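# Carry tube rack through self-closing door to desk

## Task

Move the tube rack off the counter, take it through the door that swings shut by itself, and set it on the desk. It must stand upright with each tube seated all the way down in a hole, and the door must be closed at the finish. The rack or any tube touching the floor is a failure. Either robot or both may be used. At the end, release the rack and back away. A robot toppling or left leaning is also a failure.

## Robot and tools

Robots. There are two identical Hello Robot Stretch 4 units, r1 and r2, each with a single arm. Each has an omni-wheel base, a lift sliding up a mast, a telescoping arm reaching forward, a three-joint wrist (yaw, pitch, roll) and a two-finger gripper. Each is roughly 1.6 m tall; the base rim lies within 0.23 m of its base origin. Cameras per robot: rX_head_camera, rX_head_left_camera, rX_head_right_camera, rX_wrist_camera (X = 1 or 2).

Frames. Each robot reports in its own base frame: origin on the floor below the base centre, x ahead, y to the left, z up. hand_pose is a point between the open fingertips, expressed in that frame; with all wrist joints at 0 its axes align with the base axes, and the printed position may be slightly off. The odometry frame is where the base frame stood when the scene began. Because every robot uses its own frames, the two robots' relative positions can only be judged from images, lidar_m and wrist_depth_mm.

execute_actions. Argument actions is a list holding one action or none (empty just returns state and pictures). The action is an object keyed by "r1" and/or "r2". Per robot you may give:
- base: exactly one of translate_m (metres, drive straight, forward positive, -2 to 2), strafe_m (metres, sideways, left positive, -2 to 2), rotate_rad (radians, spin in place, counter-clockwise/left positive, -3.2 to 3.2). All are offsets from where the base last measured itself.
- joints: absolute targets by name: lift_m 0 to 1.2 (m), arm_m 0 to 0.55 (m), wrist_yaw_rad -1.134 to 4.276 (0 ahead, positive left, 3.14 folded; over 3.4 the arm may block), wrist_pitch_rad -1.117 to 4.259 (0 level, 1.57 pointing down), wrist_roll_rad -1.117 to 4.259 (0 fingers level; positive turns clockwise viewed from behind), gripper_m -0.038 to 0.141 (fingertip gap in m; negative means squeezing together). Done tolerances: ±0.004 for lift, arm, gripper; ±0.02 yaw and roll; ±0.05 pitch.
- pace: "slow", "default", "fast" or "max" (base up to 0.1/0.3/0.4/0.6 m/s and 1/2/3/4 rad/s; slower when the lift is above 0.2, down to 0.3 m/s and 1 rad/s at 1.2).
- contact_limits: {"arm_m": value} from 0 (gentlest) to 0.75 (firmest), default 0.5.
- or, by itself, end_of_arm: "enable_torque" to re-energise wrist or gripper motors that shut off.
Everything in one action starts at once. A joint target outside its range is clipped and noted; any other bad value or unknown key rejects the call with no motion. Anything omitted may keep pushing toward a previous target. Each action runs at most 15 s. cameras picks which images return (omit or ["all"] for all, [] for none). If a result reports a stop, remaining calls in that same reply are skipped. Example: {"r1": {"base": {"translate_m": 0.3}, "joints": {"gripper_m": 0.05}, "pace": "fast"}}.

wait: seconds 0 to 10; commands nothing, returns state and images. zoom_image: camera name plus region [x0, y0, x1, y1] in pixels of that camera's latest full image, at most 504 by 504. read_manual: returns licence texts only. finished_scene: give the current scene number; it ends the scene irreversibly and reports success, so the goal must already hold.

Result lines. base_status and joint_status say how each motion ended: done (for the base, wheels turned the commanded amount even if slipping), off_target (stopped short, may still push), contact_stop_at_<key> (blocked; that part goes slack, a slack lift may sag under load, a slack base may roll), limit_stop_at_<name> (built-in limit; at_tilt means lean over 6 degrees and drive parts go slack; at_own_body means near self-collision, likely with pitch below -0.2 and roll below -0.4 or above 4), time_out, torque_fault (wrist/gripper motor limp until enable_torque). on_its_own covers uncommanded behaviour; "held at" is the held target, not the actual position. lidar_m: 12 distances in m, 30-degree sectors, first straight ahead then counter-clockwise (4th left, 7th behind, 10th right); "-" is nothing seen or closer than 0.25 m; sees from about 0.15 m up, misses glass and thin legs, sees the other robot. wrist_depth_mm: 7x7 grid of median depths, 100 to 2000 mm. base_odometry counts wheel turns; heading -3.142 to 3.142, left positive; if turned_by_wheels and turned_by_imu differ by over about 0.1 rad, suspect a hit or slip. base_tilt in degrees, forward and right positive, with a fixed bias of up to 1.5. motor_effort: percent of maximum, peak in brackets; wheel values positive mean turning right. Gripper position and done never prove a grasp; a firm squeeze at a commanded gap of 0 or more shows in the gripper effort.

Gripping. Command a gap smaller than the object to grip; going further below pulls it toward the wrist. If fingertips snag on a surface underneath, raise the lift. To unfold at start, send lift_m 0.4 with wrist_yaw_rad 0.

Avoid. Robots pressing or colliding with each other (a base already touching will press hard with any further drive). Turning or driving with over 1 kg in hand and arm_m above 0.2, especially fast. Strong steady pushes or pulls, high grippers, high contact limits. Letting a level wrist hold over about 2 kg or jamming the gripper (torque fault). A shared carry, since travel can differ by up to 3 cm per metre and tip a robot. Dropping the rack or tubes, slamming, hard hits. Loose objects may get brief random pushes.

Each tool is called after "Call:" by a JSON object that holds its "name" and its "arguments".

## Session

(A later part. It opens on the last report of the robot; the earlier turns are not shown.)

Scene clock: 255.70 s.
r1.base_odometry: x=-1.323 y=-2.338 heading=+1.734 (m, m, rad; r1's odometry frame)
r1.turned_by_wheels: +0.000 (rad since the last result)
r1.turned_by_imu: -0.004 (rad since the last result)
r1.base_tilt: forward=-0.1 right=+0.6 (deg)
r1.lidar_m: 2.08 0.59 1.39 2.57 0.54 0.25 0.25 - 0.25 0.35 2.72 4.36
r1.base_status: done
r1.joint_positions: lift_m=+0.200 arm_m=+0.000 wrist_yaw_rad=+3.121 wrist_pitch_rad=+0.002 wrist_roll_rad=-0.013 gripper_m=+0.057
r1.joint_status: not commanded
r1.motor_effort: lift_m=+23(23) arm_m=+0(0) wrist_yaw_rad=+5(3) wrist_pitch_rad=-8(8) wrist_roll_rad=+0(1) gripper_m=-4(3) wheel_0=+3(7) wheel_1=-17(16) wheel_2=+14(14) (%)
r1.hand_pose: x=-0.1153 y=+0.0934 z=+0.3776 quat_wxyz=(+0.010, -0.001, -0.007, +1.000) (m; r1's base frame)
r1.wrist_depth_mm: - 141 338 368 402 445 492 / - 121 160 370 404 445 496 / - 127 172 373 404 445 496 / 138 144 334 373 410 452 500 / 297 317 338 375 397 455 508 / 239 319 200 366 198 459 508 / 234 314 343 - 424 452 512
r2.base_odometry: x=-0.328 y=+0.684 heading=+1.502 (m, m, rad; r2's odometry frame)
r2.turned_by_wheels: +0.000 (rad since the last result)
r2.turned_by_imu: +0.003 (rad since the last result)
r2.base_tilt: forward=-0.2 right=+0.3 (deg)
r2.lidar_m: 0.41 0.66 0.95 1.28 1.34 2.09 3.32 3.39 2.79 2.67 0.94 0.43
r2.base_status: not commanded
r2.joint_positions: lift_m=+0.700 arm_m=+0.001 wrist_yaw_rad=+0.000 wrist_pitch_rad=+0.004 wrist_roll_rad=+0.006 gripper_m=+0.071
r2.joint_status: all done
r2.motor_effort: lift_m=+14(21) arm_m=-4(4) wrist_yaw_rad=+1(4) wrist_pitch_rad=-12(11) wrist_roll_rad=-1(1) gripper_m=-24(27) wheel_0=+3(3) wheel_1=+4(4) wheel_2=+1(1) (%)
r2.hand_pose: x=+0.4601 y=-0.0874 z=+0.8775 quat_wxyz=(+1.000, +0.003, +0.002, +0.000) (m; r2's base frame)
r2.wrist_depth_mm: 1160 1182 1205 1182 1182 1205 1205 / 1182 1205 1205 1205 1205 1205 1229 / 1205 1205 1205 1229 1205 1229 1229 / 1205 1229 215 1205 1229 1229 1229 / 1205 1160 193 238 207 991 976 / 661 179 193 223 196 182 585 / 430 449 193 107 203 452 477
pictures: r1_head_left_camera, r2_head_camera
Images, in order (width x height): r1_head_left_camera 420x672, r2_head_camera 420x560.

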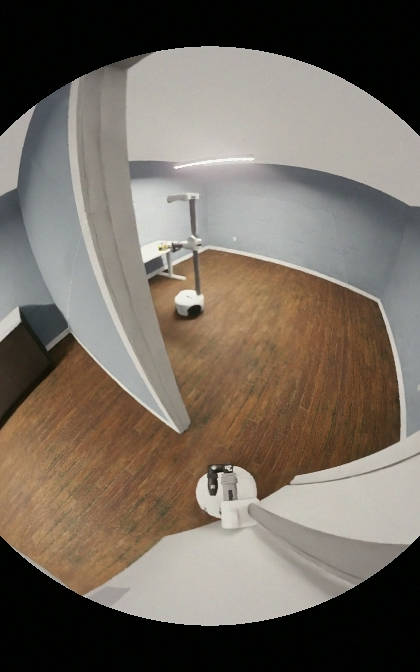

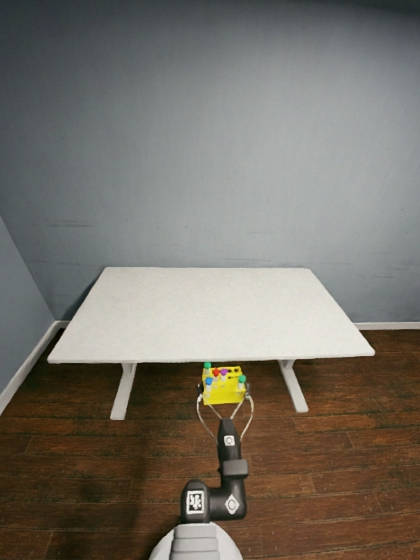

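Call:
{"name": "execute_actions", "arguments": {"actions": [{"r1":{"base":{"rotate_rad":-0.15},"pace":"slow"},"r2":{"joints":{"arm_m":0.38},"pace":"slow"}}], "cameras": ["r2_wrist_camera","r2_head_camera"]}}

Call:
{"name": "execute_actions", "arguments": {"actions": [{"r1":{"base":{"translate_m":0.6},"pace":"slow"},"r2":{"joints":{"lift_m":0.66},"pace":"slow"}}], "cameras": ["r1_head_left_camera","r2_wrist_camera"]}}

Scene clock: 264.07 s.
r1.base_odometry: x=-1.323 y=-2.337 heading=+1.585 (m, m, rad; r1's odometry frame)
r1.turned_by_wheels: -0.149 (rad since the last result)
r1.turned_by_imu: -0.150 (rad since the last result)
r1.base_tilt: forward=-0.1 right=+0.6 (deg)
r1.lidar_m: 2.10 0.59 0.75 2.46 4.11 0.30 0.25 - 0.25 0.29 2.33 4.35
r1.base_status: done
r1.joint_positions: lift_m=+0.200 arm_m=+0.000 wrist_yaw_rad=+3.121 wrist_pitch_rad=+0.002 wrist_roll_rad=-0.013 gripper_m=+0.057
r1.joint_status: not commanded
r1.motor_effort: lift_m=+22(22) arm_m=+0(0) wrist_yaw_rad=+4(3) wrist_pitch_rad=-9(8) wrist_roll_rad=-2(0) gripper_m=-5(3) wheel_0=+3(5) wheel_1=-9(14) wheel_2=+22(28) (%)
r1.hand_pose: x=-0.1153 y=+0.0934 z=+0.3776 quat_wxyz=(+0.010, -0.001, -0.007, +1.000) (m; r1's base frame)
r1.wrist_depth_mm: - 140 357 402 466 549 - / - 121 160 404 469 549 - / - 127 172 407 466 554 - / 138 144 351 407 469 554 - / 297 324 357 410 452 559 1921 / 239 324 199 397 198 559 1138 / 232 315 357 - 496 549 842
r2.base_odometry: x=-0.328 y=+0.684 heading=+1.502 (m, m, rad; r2's odometry frame)
r2.turned_by_wheels: +0.000 (rad since the last result)
r2.turned_by_imu: +0.003 (rad since the last result)
r2.base_tilt: forward=-0.2 right=+0.3 (deg)
r2.lidar_m: 0.63 0.67 0.89 1.27 1.36 2.11 3.33 3.39 2.81 2.66 0.96 0.67
r2.base_status: not commanded
r2.joint_positions: lift_m=+0.700 arm_m=+0.379 wrist_yaw_rad=+0.000 wrist_pitch_rad=+0.004 wrist_roll_rad=+0.006 gripper_m=+0.071
r2.joint_status: all done
r2.motor_effort: lift_m=+14(14) arm_m=+4(4) wrist_yaw_rad=-2(2) wrist_pitch_rad=-11(11) wrist_roll_rad=-1(1) gripper_m=-29(26) wheel_0=+3(3) wheel_1=+4(4) wheel_2=+1(0) (%)
r2.hand_pose: x=+0.8386 y=-0.0874 z=+0.8775 quat_wxyz=(+1.000, +0.003, +0.002, +0.000) (m; r2's base frame)
r2.wrist_depth_mm: 809 820 831 831 831 831 842 / 820 831 831 842 842 842 842 / 831 831 831 842 842 854 866 / 831 842 215 854 842 866 866 / 842 842 193 238 207 866 866 / 647 180 193 224 196 183 580 / 424 442 193 107 203 418 413
pictures: r2_head_camera, r2_wrist_camera
Images, in order (width x height): r2_head_camera 420x560, r2_wrist_camera 616x392.

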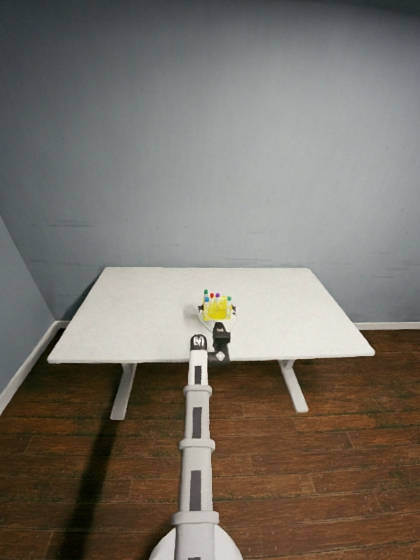

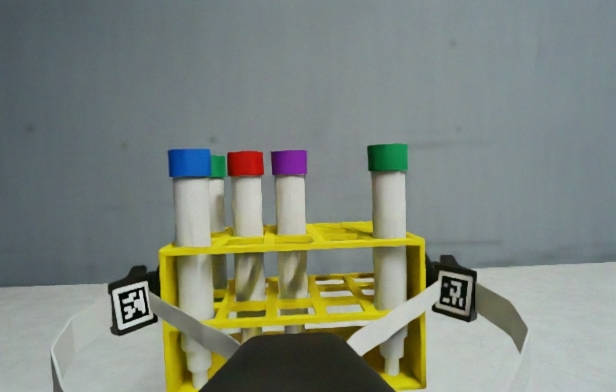

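Scene clock: 271.37 s.
r1.base_odometry: x=-1.332 y=-1.738 heading=+1.585 (m, m, rad; r1's odometry frame)
r1.turned_by_wheels: +0.000 (rad since the last result)
r1.turned_by_imu: -0.005 (rad since the last result)
r1.base_tilt: forward=-0.2 right=+0.6 (deg)
r1.lidar_m: 3.91 1.50 0.91 0.34 0.28 0.26 0.27 0.37 0.72 2.03 2.66 3.82
r1.base_status: done
r1.joint_positions: lift_m=+0.200 arm_m=+0.000 wrist_yaw_rad=+3.121 wrist_pitch_rad=+0.002 wrist_roll_rad=-0.013 gripper_m=+0.057
r1.joint_status: not commanded
r1.motor_effort: lift_m=+22(22) arm_m=+0(0) wrist_yaw_rad=+1(3) wrist_pitch_rad=-9(8) wrist_roll_rad=+0(1) gripper_m=-3(3) wheel_0=+3(6) wheel_1=+2(7) wheel_2=-3(17) (%)
r1.hand_pose: x=-0.1153 y=+0.0934 z=+0.3776 quat_wxyz=(+0.010, -0.001, -0.007, +1.000) (m; r1's base frame)
r1.wrist_depth_mm: - 141 404 377 338 306 285 / - 121 160 377 342 307 287 / - 127 172 382 345 312 287 / 138 144 413 384 347 312 290 / 559 504 439 382 340 317 293 / 239 517 200 382 198 310 297 / 233 525 452 - 345 314 297
r2.base_odometry: x=-0.328 y=+0.684 heading=+1.502 (m, m, rad; r2's odometry frame)
r2.turned_by_wheels: +0.000 (rad since the last result)
r2.turned_by_imu: +0.003 (rad since the last result)
r2.base_tilt: forward=-0.3 right=+0.3 (deg)
r2.lidar_m: 0.65 0.64 0.90 1.28 1.35 1.48 3.32 3.41 2.79 2.66 0.95 0.66
r2.base_status: not commanded
r2.joint_positions: lift_m=+0.660 arm_m=+0.379 wrist_yaw_rad=+0.000 wrist_pitch_rad=+0.004 wrist_roll_rad=+0.006 gripper_m=+0.071
r2.joint_status: all done
r2.motor_effort: lift_m=+14(12) arm_m=+5(4) wrist_yaw_rad=-1(0) wrist_pitch_rad=-11(11) wrist_roll_rad=-1(1) gripper_m=-27(28) wheel_0=+3(3) wheel_1=+4(4) wheel_2=+1(1) (%)
r2.hand_pose: x=+0.8386 y=-0.0874 z=+0.8375 quat_wxyz=(+1.000, +0.003, +0.002, +0.000) (m; r2's base frame)
r2.wrist_depth_mm: 820 820 820 831 831 831 842 / 831 831 820 842 842 842 842 / 831 842 842 842 842 854 842 / 831 842 216 854 842 854 866 / 842 842 193 238 207 809 778 / 525 180 193 224 196 183 473 / 343 359 193 107 203 340 334
pictures: r1_head_left_camera, r2_wrist_camera
Images, in order (width x height): r1_head_left_camera 420x672, r2_wrist_camera 616x392.

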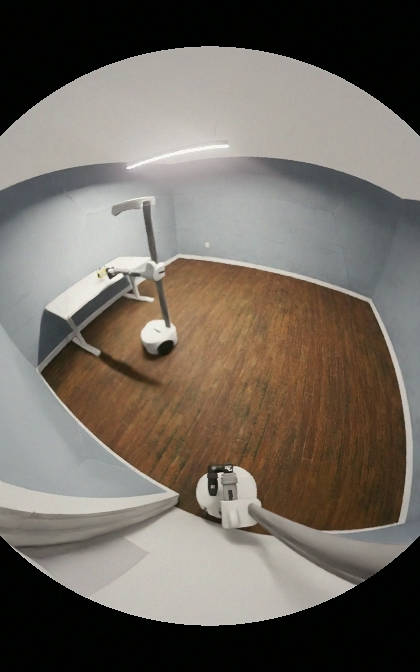

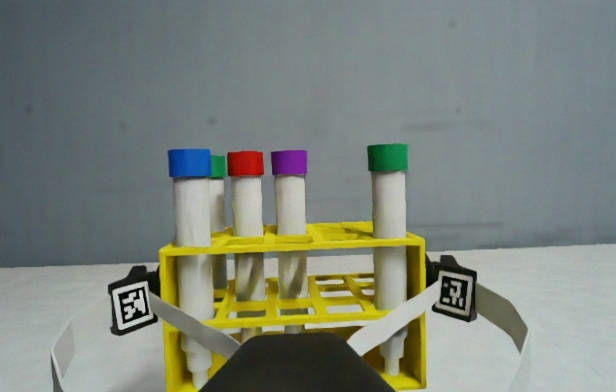

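Call:
{"name": "execute_actions", "arguments": {"actions": [{"r1":{"base":{"translate_m":0.5},"pace":"slow"},"r2":{"joints":{"lift_m":0.612},"pace":"slow"}}], "cameras": ["r1_head_left_camera","r2_wrist_camera"]}}

Scene clock: 279.10 s.
r1.base_odometry: x=-1.339 y=-1.238 heading=+1.585 (m, m, rad; r1's odometry frame)
r1.turned_by_wheels: +0.000 (rad since the last result)
r1.turned_by_imu: -0.005 (rad since the last result)
r1.base_tilt: forward=-0.2 right=+0.6 (deg)
r1.lidar_m: 3.44 1.05 1.71 0.96 0.65 0.61 0.71 0.94 2.06 2.25 2.99 3.38
r1.base_status: done
r1.joint_positions: lift_m=+0.200 arm_m=+0.000 wrist_yaw_rad=+3.121 wrist_pitch_rad=+0.002 wrist_roll_rad=-0.013 gripper_m=+0.057
r1.joint_status: not commanded
r1.motor_effort: lift_m=+22(22) arm_m=+0(0) wrist_yaw_rad=+6(4) wrist_pitch_rad=-9(9) wrist_roll_rad=+1(1) gripper_m=-5(3) wheel_0=+4(4) wheel_1=+2(5) wheel_2=-2(5) (%)
r1.hand_pose: x=-0.1153 y=+0.0934 z=+0.3776 quat_wxyz=(+0.010, -0.001, -0.007, +1.000) (m; r1's base frame)
r1.wrist_depth_mm: - 140 891 842 750 609 559 / - 121 161 854 759 609 569 / - 127 172 854 768 615 569 / 138 144 917 854 759 621 580 / 1205 1118 991 854 759 621 580 / 238 1118 199 854 198 621 585 / 232 878 917 - 768 615 591
r2.base_odometry: x=-0.328 y=+0.684 heading=+1.502 (m, m, rad; r2's odometry frame)
r2.turned_by_wheels: +0.000 (rad since the last result)
r2.turned_by_imu: +0.003 (rad since the last result)
r2.base_tilt: forward=-0.3 right=+0.4 (deg)
r2.lidar_m: 0.65 0.66 0.89 1.30 1.36 1.05 3.31 3.41 2.76 2.65 0.95 0.70
r2.base_status: not commanded
r2.joint_positions: lift_m=+0.612 arm_m=+0.379 wrist_yaw_rad=+0.000 wrist_pitch_rad=+0.004 wrist_roll_rad=+0.006 gripper_m=+0.071
r2.joint_status: all done
r2.motor_effort: lift_m=+14(14) arm_m=+4(5) wrist_yaw_rad=-2(2) wrist_pitch_rad=-11(11) wrist_roll_rad=-1(1) gripper_m=-27(26) wheel_0=+3(3) wheel_1=+4(4) wheel_2=+1(1) (%)
r2.hand_pose: x=+0.8386 y=-0.0874 z=+0.7895 quat_wxyz=(+1.000, +0.003, +0.002, +0.000) (m; r2's base frame)
r2.wrist_depth_mm: 820 831 820 831 831 842 842 / 831 820 831 831 842 842 854 / 831 842 831 831 842 854 854 / 842 854 216 842 842 854 866 / 691 668 193 238 206 580 559 / 382 180 193 223 196 182 338 / 247 259 192 107 203 244 243
pictures: r1_head_left_camera, r2_wrist_camera
Images, in order (width x height): r1_head_left_camera 420x672, r2_wrist_camera 616x392.

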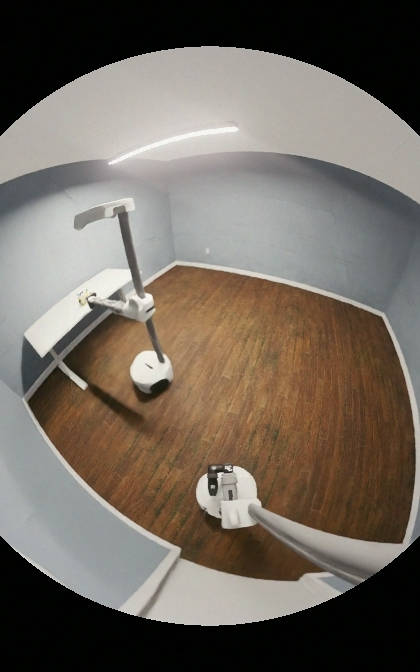

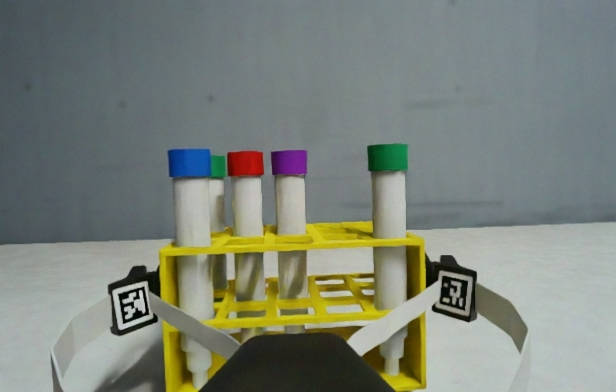

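Call:
{"name": "execute_actions", "arguments": {"actions": [{"r2":{"joints":{"lift_m":0.602},"pace":"slow"}}], "cameras": []}}

Scene clock: 281.23 s.
r1.base_odometry: x=-1.339 y=-1.238 heading=+1.585 (m, m, rad; r1's odometry frame)
r1.turned_by_wheels: +0.000 (rad since the last result)
r1.turned_by_imu: -0.001 (rad since the last result)
r1.base_tilt: forward=-0.1 right=+0.7 (deg)
r1.lidar_m: 3.46 1.04 1.70 0.95 0.66 0.61 0.70 0.94 2.05 2.27 2.99 3.37
r1.base_status: not commanded
r1.joint_positions: lift_m=+0.200 arm_m=+0.000 wrist_yaw_rad=+3.121 wrist_pitch_rad=+0.002 wrist_roll_rad=-0.013 gripper_m=+0.057
r1.joint_status: not commanded
r1.motor_effort: lift_m=+22(22) arm_m=+0(0) wrist_yaw_rad=+2(5) wrist_pitch_rad=-7(8) wrist_roll_rad=+0(2) gripper_m=-4(5) wheel_0=+3(3) wheel_1=+2(2) wheel_2=-2(2) (%)
r1.hand_pose: x=-0.1153 y=+0.0934 z=+0.3776 quat_wxyz=(+0.010, -0.001, -0.007, +1.000) (m; r1's base frame)
r1.wrist_depth_mm: - 141 904 842 741 603 564 / - 121 161 854 768 609 569 / - 127 172 854 768 615 569 / 138 144 931 866 768 615 574 / 1182 1118 991 854 750 621 585 / 239 1138 199 854 198 621 585 / 233 891 917 - 759 621 591
r2.base_odometry: x=-0.328 y=+0.684 heading=+1.502 (m, m, rad; r2's odometry frame)
r2.turned_by_wheels: +0.000 (rad since the last result)
r2.turned_by_imu: +0.001 (rad since the last result)
r2.base_tilt: forward=-0.1 right=+0.4 (deg)
r2.lidar_m: 0.61 0.68 0.90 1.30 1.34 1.03 3.30 3.41 2.79 2.66 0.96 0.67
r2.base_status: not commanded
r2.joint_positions: lift_m=+0.602 arm_m=+0.379 wrist_yaw_rad=+0.000 wrist_pitch_rad=+0.004 wrist_roll_rad=+0.006 gripper_m=+0.071
r2.joint_status: all done
r2.motor_effort: lift_m=+14(15) arm_m=+4(4) wrist_yaw_rad=-1(3) wrist_pitch_rad=-12(11) wrist_roll_rad=-2(1) gripper_m=-27(31) wheel_0=+3(3) wheel_1=+4(4) wheel_2=+1(1) (%)
r2.hand_pose: x=+0.8386 y=-0.0874 z=+0.7795 quat_wxyz=(+1.000, +0.003, +0.002, +0.000) (m; r2's base frame)
r2.wrist_depth_mm: 820 820 820 831 820 842 831 / 831 831 842 842 842 842 842 / 831 831 831 831 842 854 854 / 831 842 215 854 854 854 866 / 634 609 193 238 207 530 517 / 349 180 193 223 196 183 310 / 227 238 192 107 203 224 223
pictures: none
No camera images: the call's "cameras" was empty. Leave "cameras" out to get every camera's image.

Call:
{"name": "execute_actions", "arguments": {"actions": [{"r2":{"joints":{"lift_m":0.596},"pace":"slow"}}], "cameras": []}}

Call:
{"name": "execute_actions", "arguments": {"actions": [{"r2":{"joints":{"gripper_m":0.141},"pace":"slow"}}], "cameras": ["r2_wrist_camera"]}}

Scene clock: 283.20 s.
r1.base_odometry: x=-1.339 y=-1.238 heading=+1.585 (m, m, rad; r1's odometry frame)
r1.turned_by_wheels: +0.000 (rad since the last result)
r1.turned_by_imu: -0.001 (rad since the last result)
r1.base_tilt: forward=-0.2 right=+0.6 (deg)
r1.lidar_m: 3.47 1.07 1.72 0.96 0.66 0.60 0.71 0.95 2.05 2.27 2.99 3.37
r1.base_status: not commanded
r1.joint_positions: lift_m=+0.200 arm_m=+0.000 wrist_yaw_rad=+3.121 wrist_pitch_rad=+0.002 wrist_roll_rad=-0.013 gripper_m=+0.057
r1.joint_status: not commanded
r1.motor_effort: lift_m=+22(22) arm_m=+0(0) wrist_yaw_rad=+3(4) wrist_pitch_rad=-8(7) wrist_roll_rad=-1(1) gripper_m=-3(7) wheel_0=+4(4) wheel_1=+2(2) wheel_2=-2(2) (%)
r1.hand_pose: x=-0.1153 y=+0.0934 z=+0.3776 quat_wxyz=(+0.010, -0.001, -0.007, +1.000) (m; r1's base frame)
r1.wrist_depth_mm: - 141 891 854 750 603 569 / - 121 161 842 759 609 569 / - 127 172 866 768 609 569 / 138 144 931 866 768 621 574 / 1182 1118 991 854 750 627 580 / 239 1138 199 854 198 615 585 / 233 891 931 - 768 627 597
r2.base_odometry: x=-0.328 y=+0.684 heading=+1.502 (m, m, rad; r2's odometry frame)
r2.turned_by_wheels: +0.000 (rad since the last result)
r2.turned_by_imu: +0.001 (rad since the last result)
r2.base_tilt: forward=-0.2 right=+0.3 (deg)
r2.lidar_m: 0.66 0.63 0.91 1.29 1.35 1.01 3.33 3.41 2.79 2.67 0.96 0.67
r2.base_status: not commanded
r2.joint_positions: lift_m=+0.596 arm_m=+0.379 wrist_yaw_rad=+0.000 wrist_pitch_rad=+0.002 wrist_roll_rad=+0.006 gripper_m=+0.071
r2.joint_status: all done
r2.motor_effort: lift_m=+13(13) arm_m=+4(4) wrist_yaw_rad=-2(2) wrist_pitch_rad=-5(11) wrist_roll_rad=-1(1) gripper_m=-26(25) wheel_0=+3(3) wheel_1=+4(4) wheel_2=+1(1) (%)
r2.hand_pose: x=+0.8386 y=-0.0874 z=+0.7741 quat_wxyz=(+1.000, +0.003, +0.001, +0.000) (m; r2's base frame)
r2.wrist_depth_mm: 820 820 820 842 842 842 842 / 831 831 831 842 854 842 854 / 831 831 842 854 842 842 854 / 831 842 215 842 854 866 854 / 615 597 193 238 207 517 504 / 338 180 193 222 196 183 300 / 219 229 192 107 202 216 214
pictures: none
No camera images: the call's "cameras" was empty. Leave "cameras" out to get every camera's image.

Scene clock: 286.73 s.
r1.base_odometry: x=-1.339 y=-1.238 heading=+1.585 (m, m, rad; r1's odometry frame)
r1.turned_by_wheels: +0.000 (rad since the last result)
r1.turned_by_imu: -0.001 (rad since the last result)
r1.base_tilt: forward=-0.1 right=+0.6 (deg)
r1.lidar_m: 3.43 1.07 1.71 0.95 0.66 0.60 0.72 0.94 2.06 2.27 2.99 3.37
r1.base_status: not commanded
r1.joint_positions: lift_m=+0.200 arm_m=+0.000 wrist_yaw_rad=+3.121 wrist_pitch_rad=+0.002 wrist_roll_rad=-0.013 gripper_m=+0.057
r1.joint_status: not commanded
r1.motor_effort: lift_m=+22(22) arm_m=+0(0) wrist_yaw_rad=+4(3) wrist_pitch_rad=-8(9) wrist_roll_rad=-1(1) gripper_m=-3(3) wheel_0=+3(4) wheel_1=+2(2) wheel_2=-2(2) (%)
r1.hand_pose: x=-0.1153 y=+0.0934 z=+0.3776 quat_wxyz=(+0.010, -0.001, -0.007, +1.000) (m; r1's base frame)
r1.wrist_depth_mm: - 141 904 842 750 603 569 / - 121 160 842 759 603 574 / - 127 172 854 768 615 574 / 138 144 931 866 768 621 574 / 1182 1138 976 854 750 627 580 / 239 1118 200 854 198 615 585 / 233 878 904 - 768 627 591
r2.base_odometry: x=-0.328 y=+0.684 heading=+1.502 (m, m, rad; r2's odometry frame)
r2.turned_by_wheels: +0.000 (rad since the last result)
r2.turned_by_imu: +0.001 (rad since the last result)
r2.base_tilt: forward=-0.2 right=+0.2 (deg)
r2.lidar_m: 0.64 0.68 0.90 1.30 1.35 1.05 3.32 3.41 2.77 2.66 0.95 0.66
r2.base_status: not commanded
r2.joint_positions: lift_m=+0.596 arm_m=+0.379 wrist_yaw_rad=+0.000 wrist_pitch_rad=+0.002 wrist_roll_rad=+0.006 gripper_m=+0.141
r2.joint_status: all done
r2.motor_effort: lift_m=+13(13) arm_m=+4(4) wrist_yaw_rad=-2(0) wrist_pitch_rad=-7(6) wrist_roll_rad=-1(2) gripper_m=-2(27) wheel_0=+3(3) wheel_1=+4(4) wheel_2=+1(1) (%)
r2.hand_pose: x=+0.8386 y=-0.0874 z=+0.7740 quat_wxyz=(+1.000, +0.003, +0.001, +0.000) (m; r2's base frame)
r2.wrist_depth_mm: 820 820 831 831 831 842 842 / 820 831 831 831 854 831 842 / 831 831 831 842 842 854 854 / 842 842 232 854 854 854 854 / 615 591 212 239 216 508 500 / 334 211 208 221 214 279 298 / 231 216 208 107 215 215 213
pictures: r2_wrist_camera
Images, in order (width x height): r2_wrist_camera 616x392.

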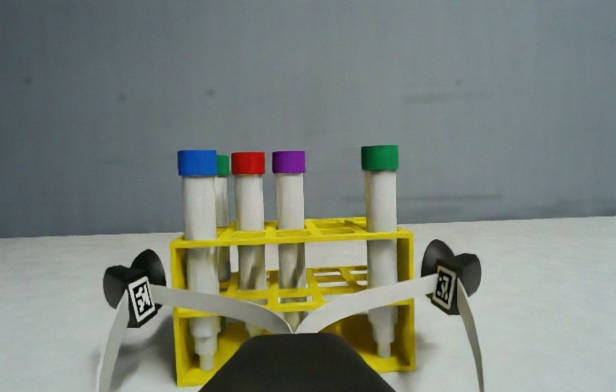

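Call:
{"name": "execute_actions", "arguments": {"actions": [{"r2":{"joints":{"arm_m":0.15,"lift_m":0.602},"pace":"slow"},"r1":{"base":{"rotate_rad":2.6}}}], "cameras": ["r2_wrist_camera","r1_head_camera","r2_head_camera"]}}

Scene clock: 291.83 s.
r1.base_odometry: x=-1.339 y=-1.238 heading=-2.098 (m, m, rad; r1's odometry frame)
r1.turned_by_wheels: +2.600 (rad since the last result)
r1.turned_by_imu: +2.574 (rad since the last result)
r1.base_tilt: forward=-0.2 right=+0.6 (deg)
r1.lidar_m: 0.60 0.70 0.92 1.89 2.27 2.92 3.41 3.43 1.06 1.70 1.00 0.67
r1.base_status: done
r1.joint_positions: lift_m=+0.200 arm_m=+0.000 wrist_yaw_rad=+3.121 wrist_pitch_rad=+0.002 wrist_roll_rad=-0.013 gripper_m=+0.057
r1.joint_status: not commanded
r1.motor_effort: lift_m=+22(22) arm_m=+0(0) wrist_yaw_rad=+3(2) wrist_pitch_rad=-9(9) wrist_roll_rad=+1(0) gripper_m=-6(4) wheel_0=-2(8) wheel_1=-1(8) wheel_2=+0(13) (%)
r1.hand_pose: x=-0.1153 y=+0.0934 z=+0.3776 quat_wxyz=(+0.010, -0.001, -0.007, +1.000) (m; r1's base frame)
r1.wrist_depth_mm: - 141 - - - - - / - 121 160 - - - - / - 127 172 - - - - / 138 144 - - - - - / 1808 - - - 1921 - 1921 / 239 1281 199 1281 198 1160 1138 / 233 904 931 - 891 842 854
r2.base_odometry: x=-0.328 y=+0.684 heading=+1.502 (m, m, rad; r2's odometry frame)
r2.turned_by_wheels: +0.000 (rad since the last result)
r2.turned_by_imu: +0.002 (rad since the last result)
r2.base_tilt: forward=-0.2 right=+0.3 (deg)
r2.lidar_m: 0.64 0.67 0.90 1.28 1.35 1.03 3.33 3.41 2.78 2.66 0.95 0.68
r2.base_status: not commanded
r2.joint_positions: lift_m=+0.602 arm_m=+0.151 wrist_yaw_rad=+0.000 wrist_pitch_rad=+0.002 wrist_roll_rad=+0.006 gripper_m=+0.141
r2.joint_status: all done
r2.motor_effort: lift_m=+22(22) arm_m=-4(5) wrist_yaw_rad=-3(3) wrist_pitch_rad=-7(7) wrist_roll_rad=-1(1) gripper_m=-4(0) wheel_0=+3(3) wheel_1=+4(4) wheel_2=+1(1) (%)
r2.hand_pose: x=+0.6102 y=-0.0874 z=+0.7792 quat_wxyz=(+1.000, +0.003, +0.001, +0.000) (m; r2's base frame)
r2.wrist_depth_mm: 1025 1042 1042 1042 1060 1060 1078 / 1042 1042 1060 1060 1060 1078 1078 / 1060 1060 1060 1078 1060 1078 1078 / 1060 1060 1078 462 1078 1078 1078 / 647 621 525 466 559 539 525 / 353 211 293 310 285 296 315 / 274 277 278 107 1118 1098 1118
pictures: r1_head_camera, r2_head_camera, r2_wrist_camera
Images, in order (width x height): r1_head_camera 420x560, r2_head_camera 420x560, r2_wrist_camera 616x392.

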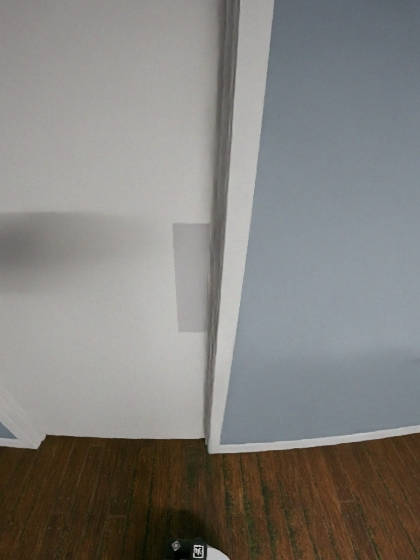

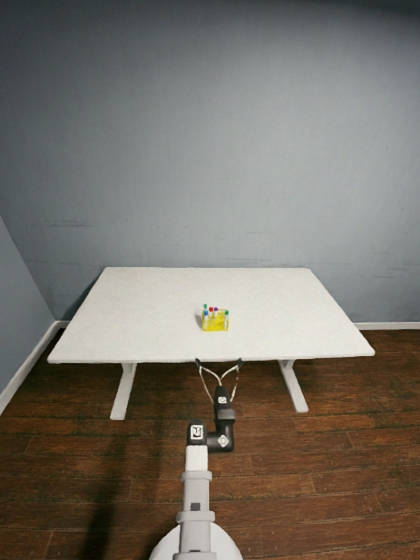

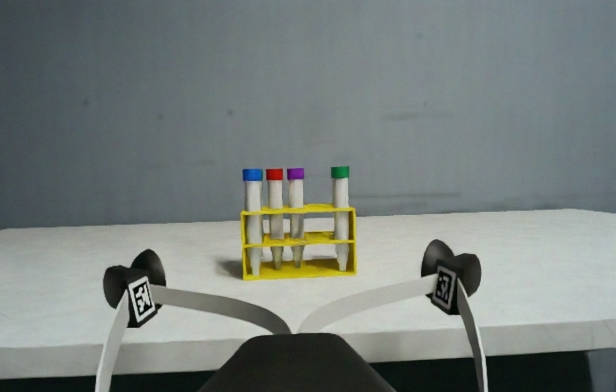

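Door shut. Check the tube seating.

Call:
{"name": "zoom_image", "arguments": {"camera": "r2_wrist_camera", "region": [220,150,380,290]}}

Call:
{"name": "zoom_image", "arguments": {"camera": "r2_head_camera", "region": [185,290,245,340]}}

Region (220, 150, 380, 290) of r2_wrist_camera's 616x392 image, scaled by 3.150; it fills the top 441 rows of this view, and the rest is white.

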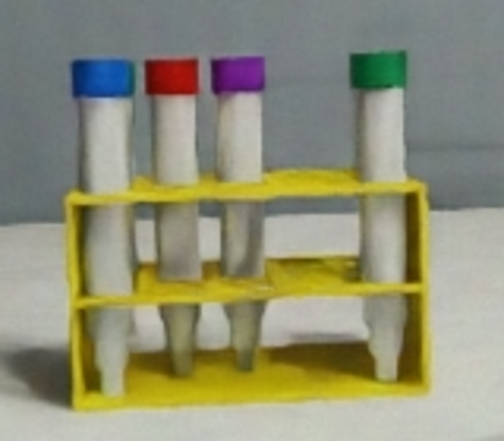

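Region (185, 290, 245, 340) of r2_head_camera's 420x560 image, scaled by 8.400, with more detail than that image has.

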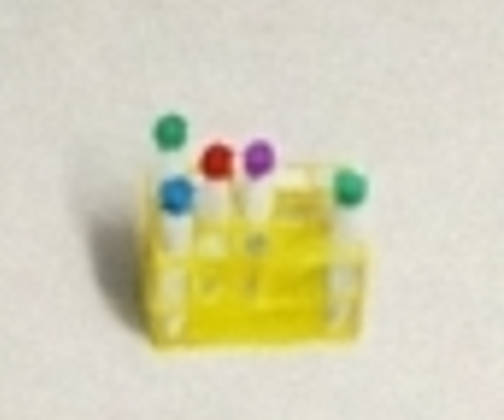

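Call:
{"name": "execute_actions", "arguments": {"actions": [{"r2":{"joints":{"arm_m":0.0},"base":{"translate_m":-0.3}}}], "cameras": ["r2_head_camera"]}}

Call:
{"name": "finished_scene", "arguments": {"scene": 1}}

Scene clock: 297.23 s.
r1.base_odometry: x=-1.339 y=-1.238 heading=-2.098 (m, m, rad; r1's odometry frame)
r1.turned_by_wheels: +0.000 (rad since the last result)
r1.turned_by_imu: -0.002 (rad since the last result)
r1.base_tilt: forward=-0.2 right=+0.6 (deg)
r1.lidar_m: 0.61 0.71 0.93 1.89 2.28 2.93 3.39 0.89 0.81 1.70 0.97 0.65
r1.base_status: not commanded
r1.joint_positions: lift_m=+0.200 arm_m=+0.000 wrist_yaw_rad=+3.121 wrist_pitch_rad=+0.002 wrist_roll_rad=-0.013 gripper_m=+0.057
r1.joint_status: not commanded
r1.motor_effort: lift_m=+22(22) arm_m=+0(0) wrist_yaw_rad=+4(3) wrist_pitch_rad=-8(8) wrist_roll_rad=-2(1) gripper_m=-4(5) wheel_0=-2(2) wheel_1=+0(1) wheel_2=+0(1) (%)
r1.hand_pose: x=-0.1153 y=+0.0934 z=+0.3776 quat_wxyz=(+0.010, -0.001, -0.007, +1.000) (m; r1's base frame)
r1.wrist_depth_mm: - 141 - - - - - / - 121 160 - - - - / - 127 172 - - - - / 138 144 - - - - - / 1808 - - - 1983 - 1863 / 239 1281 199 1255 198 1160 1138 / 233 891 931 - 904 831 854
r2.base_odometry: x=-0.349 y=+0.385 heading=+1.502 (m, m, rad; r2's odometry frame)
r2.turned_by_wheels: +0.000 (rad since the last result)
r2.turned_by_imu: +0.003 (rad since the last result)
r2.base_tilt: forward=-0.2 right=+0.3 (deg)
r2.lidar_m: 0.92 0.97 1.36 1.29 0.85 0.81 2.99 3.11 2.76 2.66 2.48 0.99
r2.base_status: done
r2.joint_positions: lift_m=+0.602 arm_m=+0.001 wrist_yaw_rad=+0.000 wrist_pitch_rad=+0.003 wrist_roll_rad=+0.006 gripper_m=+0.141
r2.joint_status: all done
r2.motor_effort: lift_m=+22(22) arm_m=-4(4) wrist_yaw_rad=-2(2) wrist_pitch_rad=-7(7) wrist_roll_rad=-1(1) gripper_m=+2(0) wheel_0=-2(5) wheel_1=-4(7) wheel_2=+1(10) (%)
r2.hand_pose: x=+0.4601 y=-0.0874 z=+0.7791 quat_wxyz=(+1.000, +0.003, +0.001, +0.000) (m; r2's base frame)
r2.wrist_depth_mm: 1464 1464 1464 1499 1499 1499 1499 / 1464 1499 1499 1464 1499 1537 1537 / 1499 1499 1499 1499 1499 1499 1499 / 1499 1499 1499 1537 1537 1537 1499 / 976 750 878 1537 809 759 1537 / 1537 211 1537 1537 1537 1138 1537 / 1537 1537 1537 107 1537 1576 1537
pictures: r2_head_camera
Images, in order (width x height): r2_head_camera 420x560.

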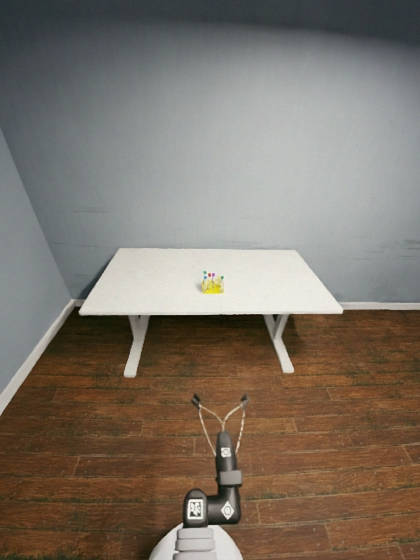

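The scene is finished: the task was done.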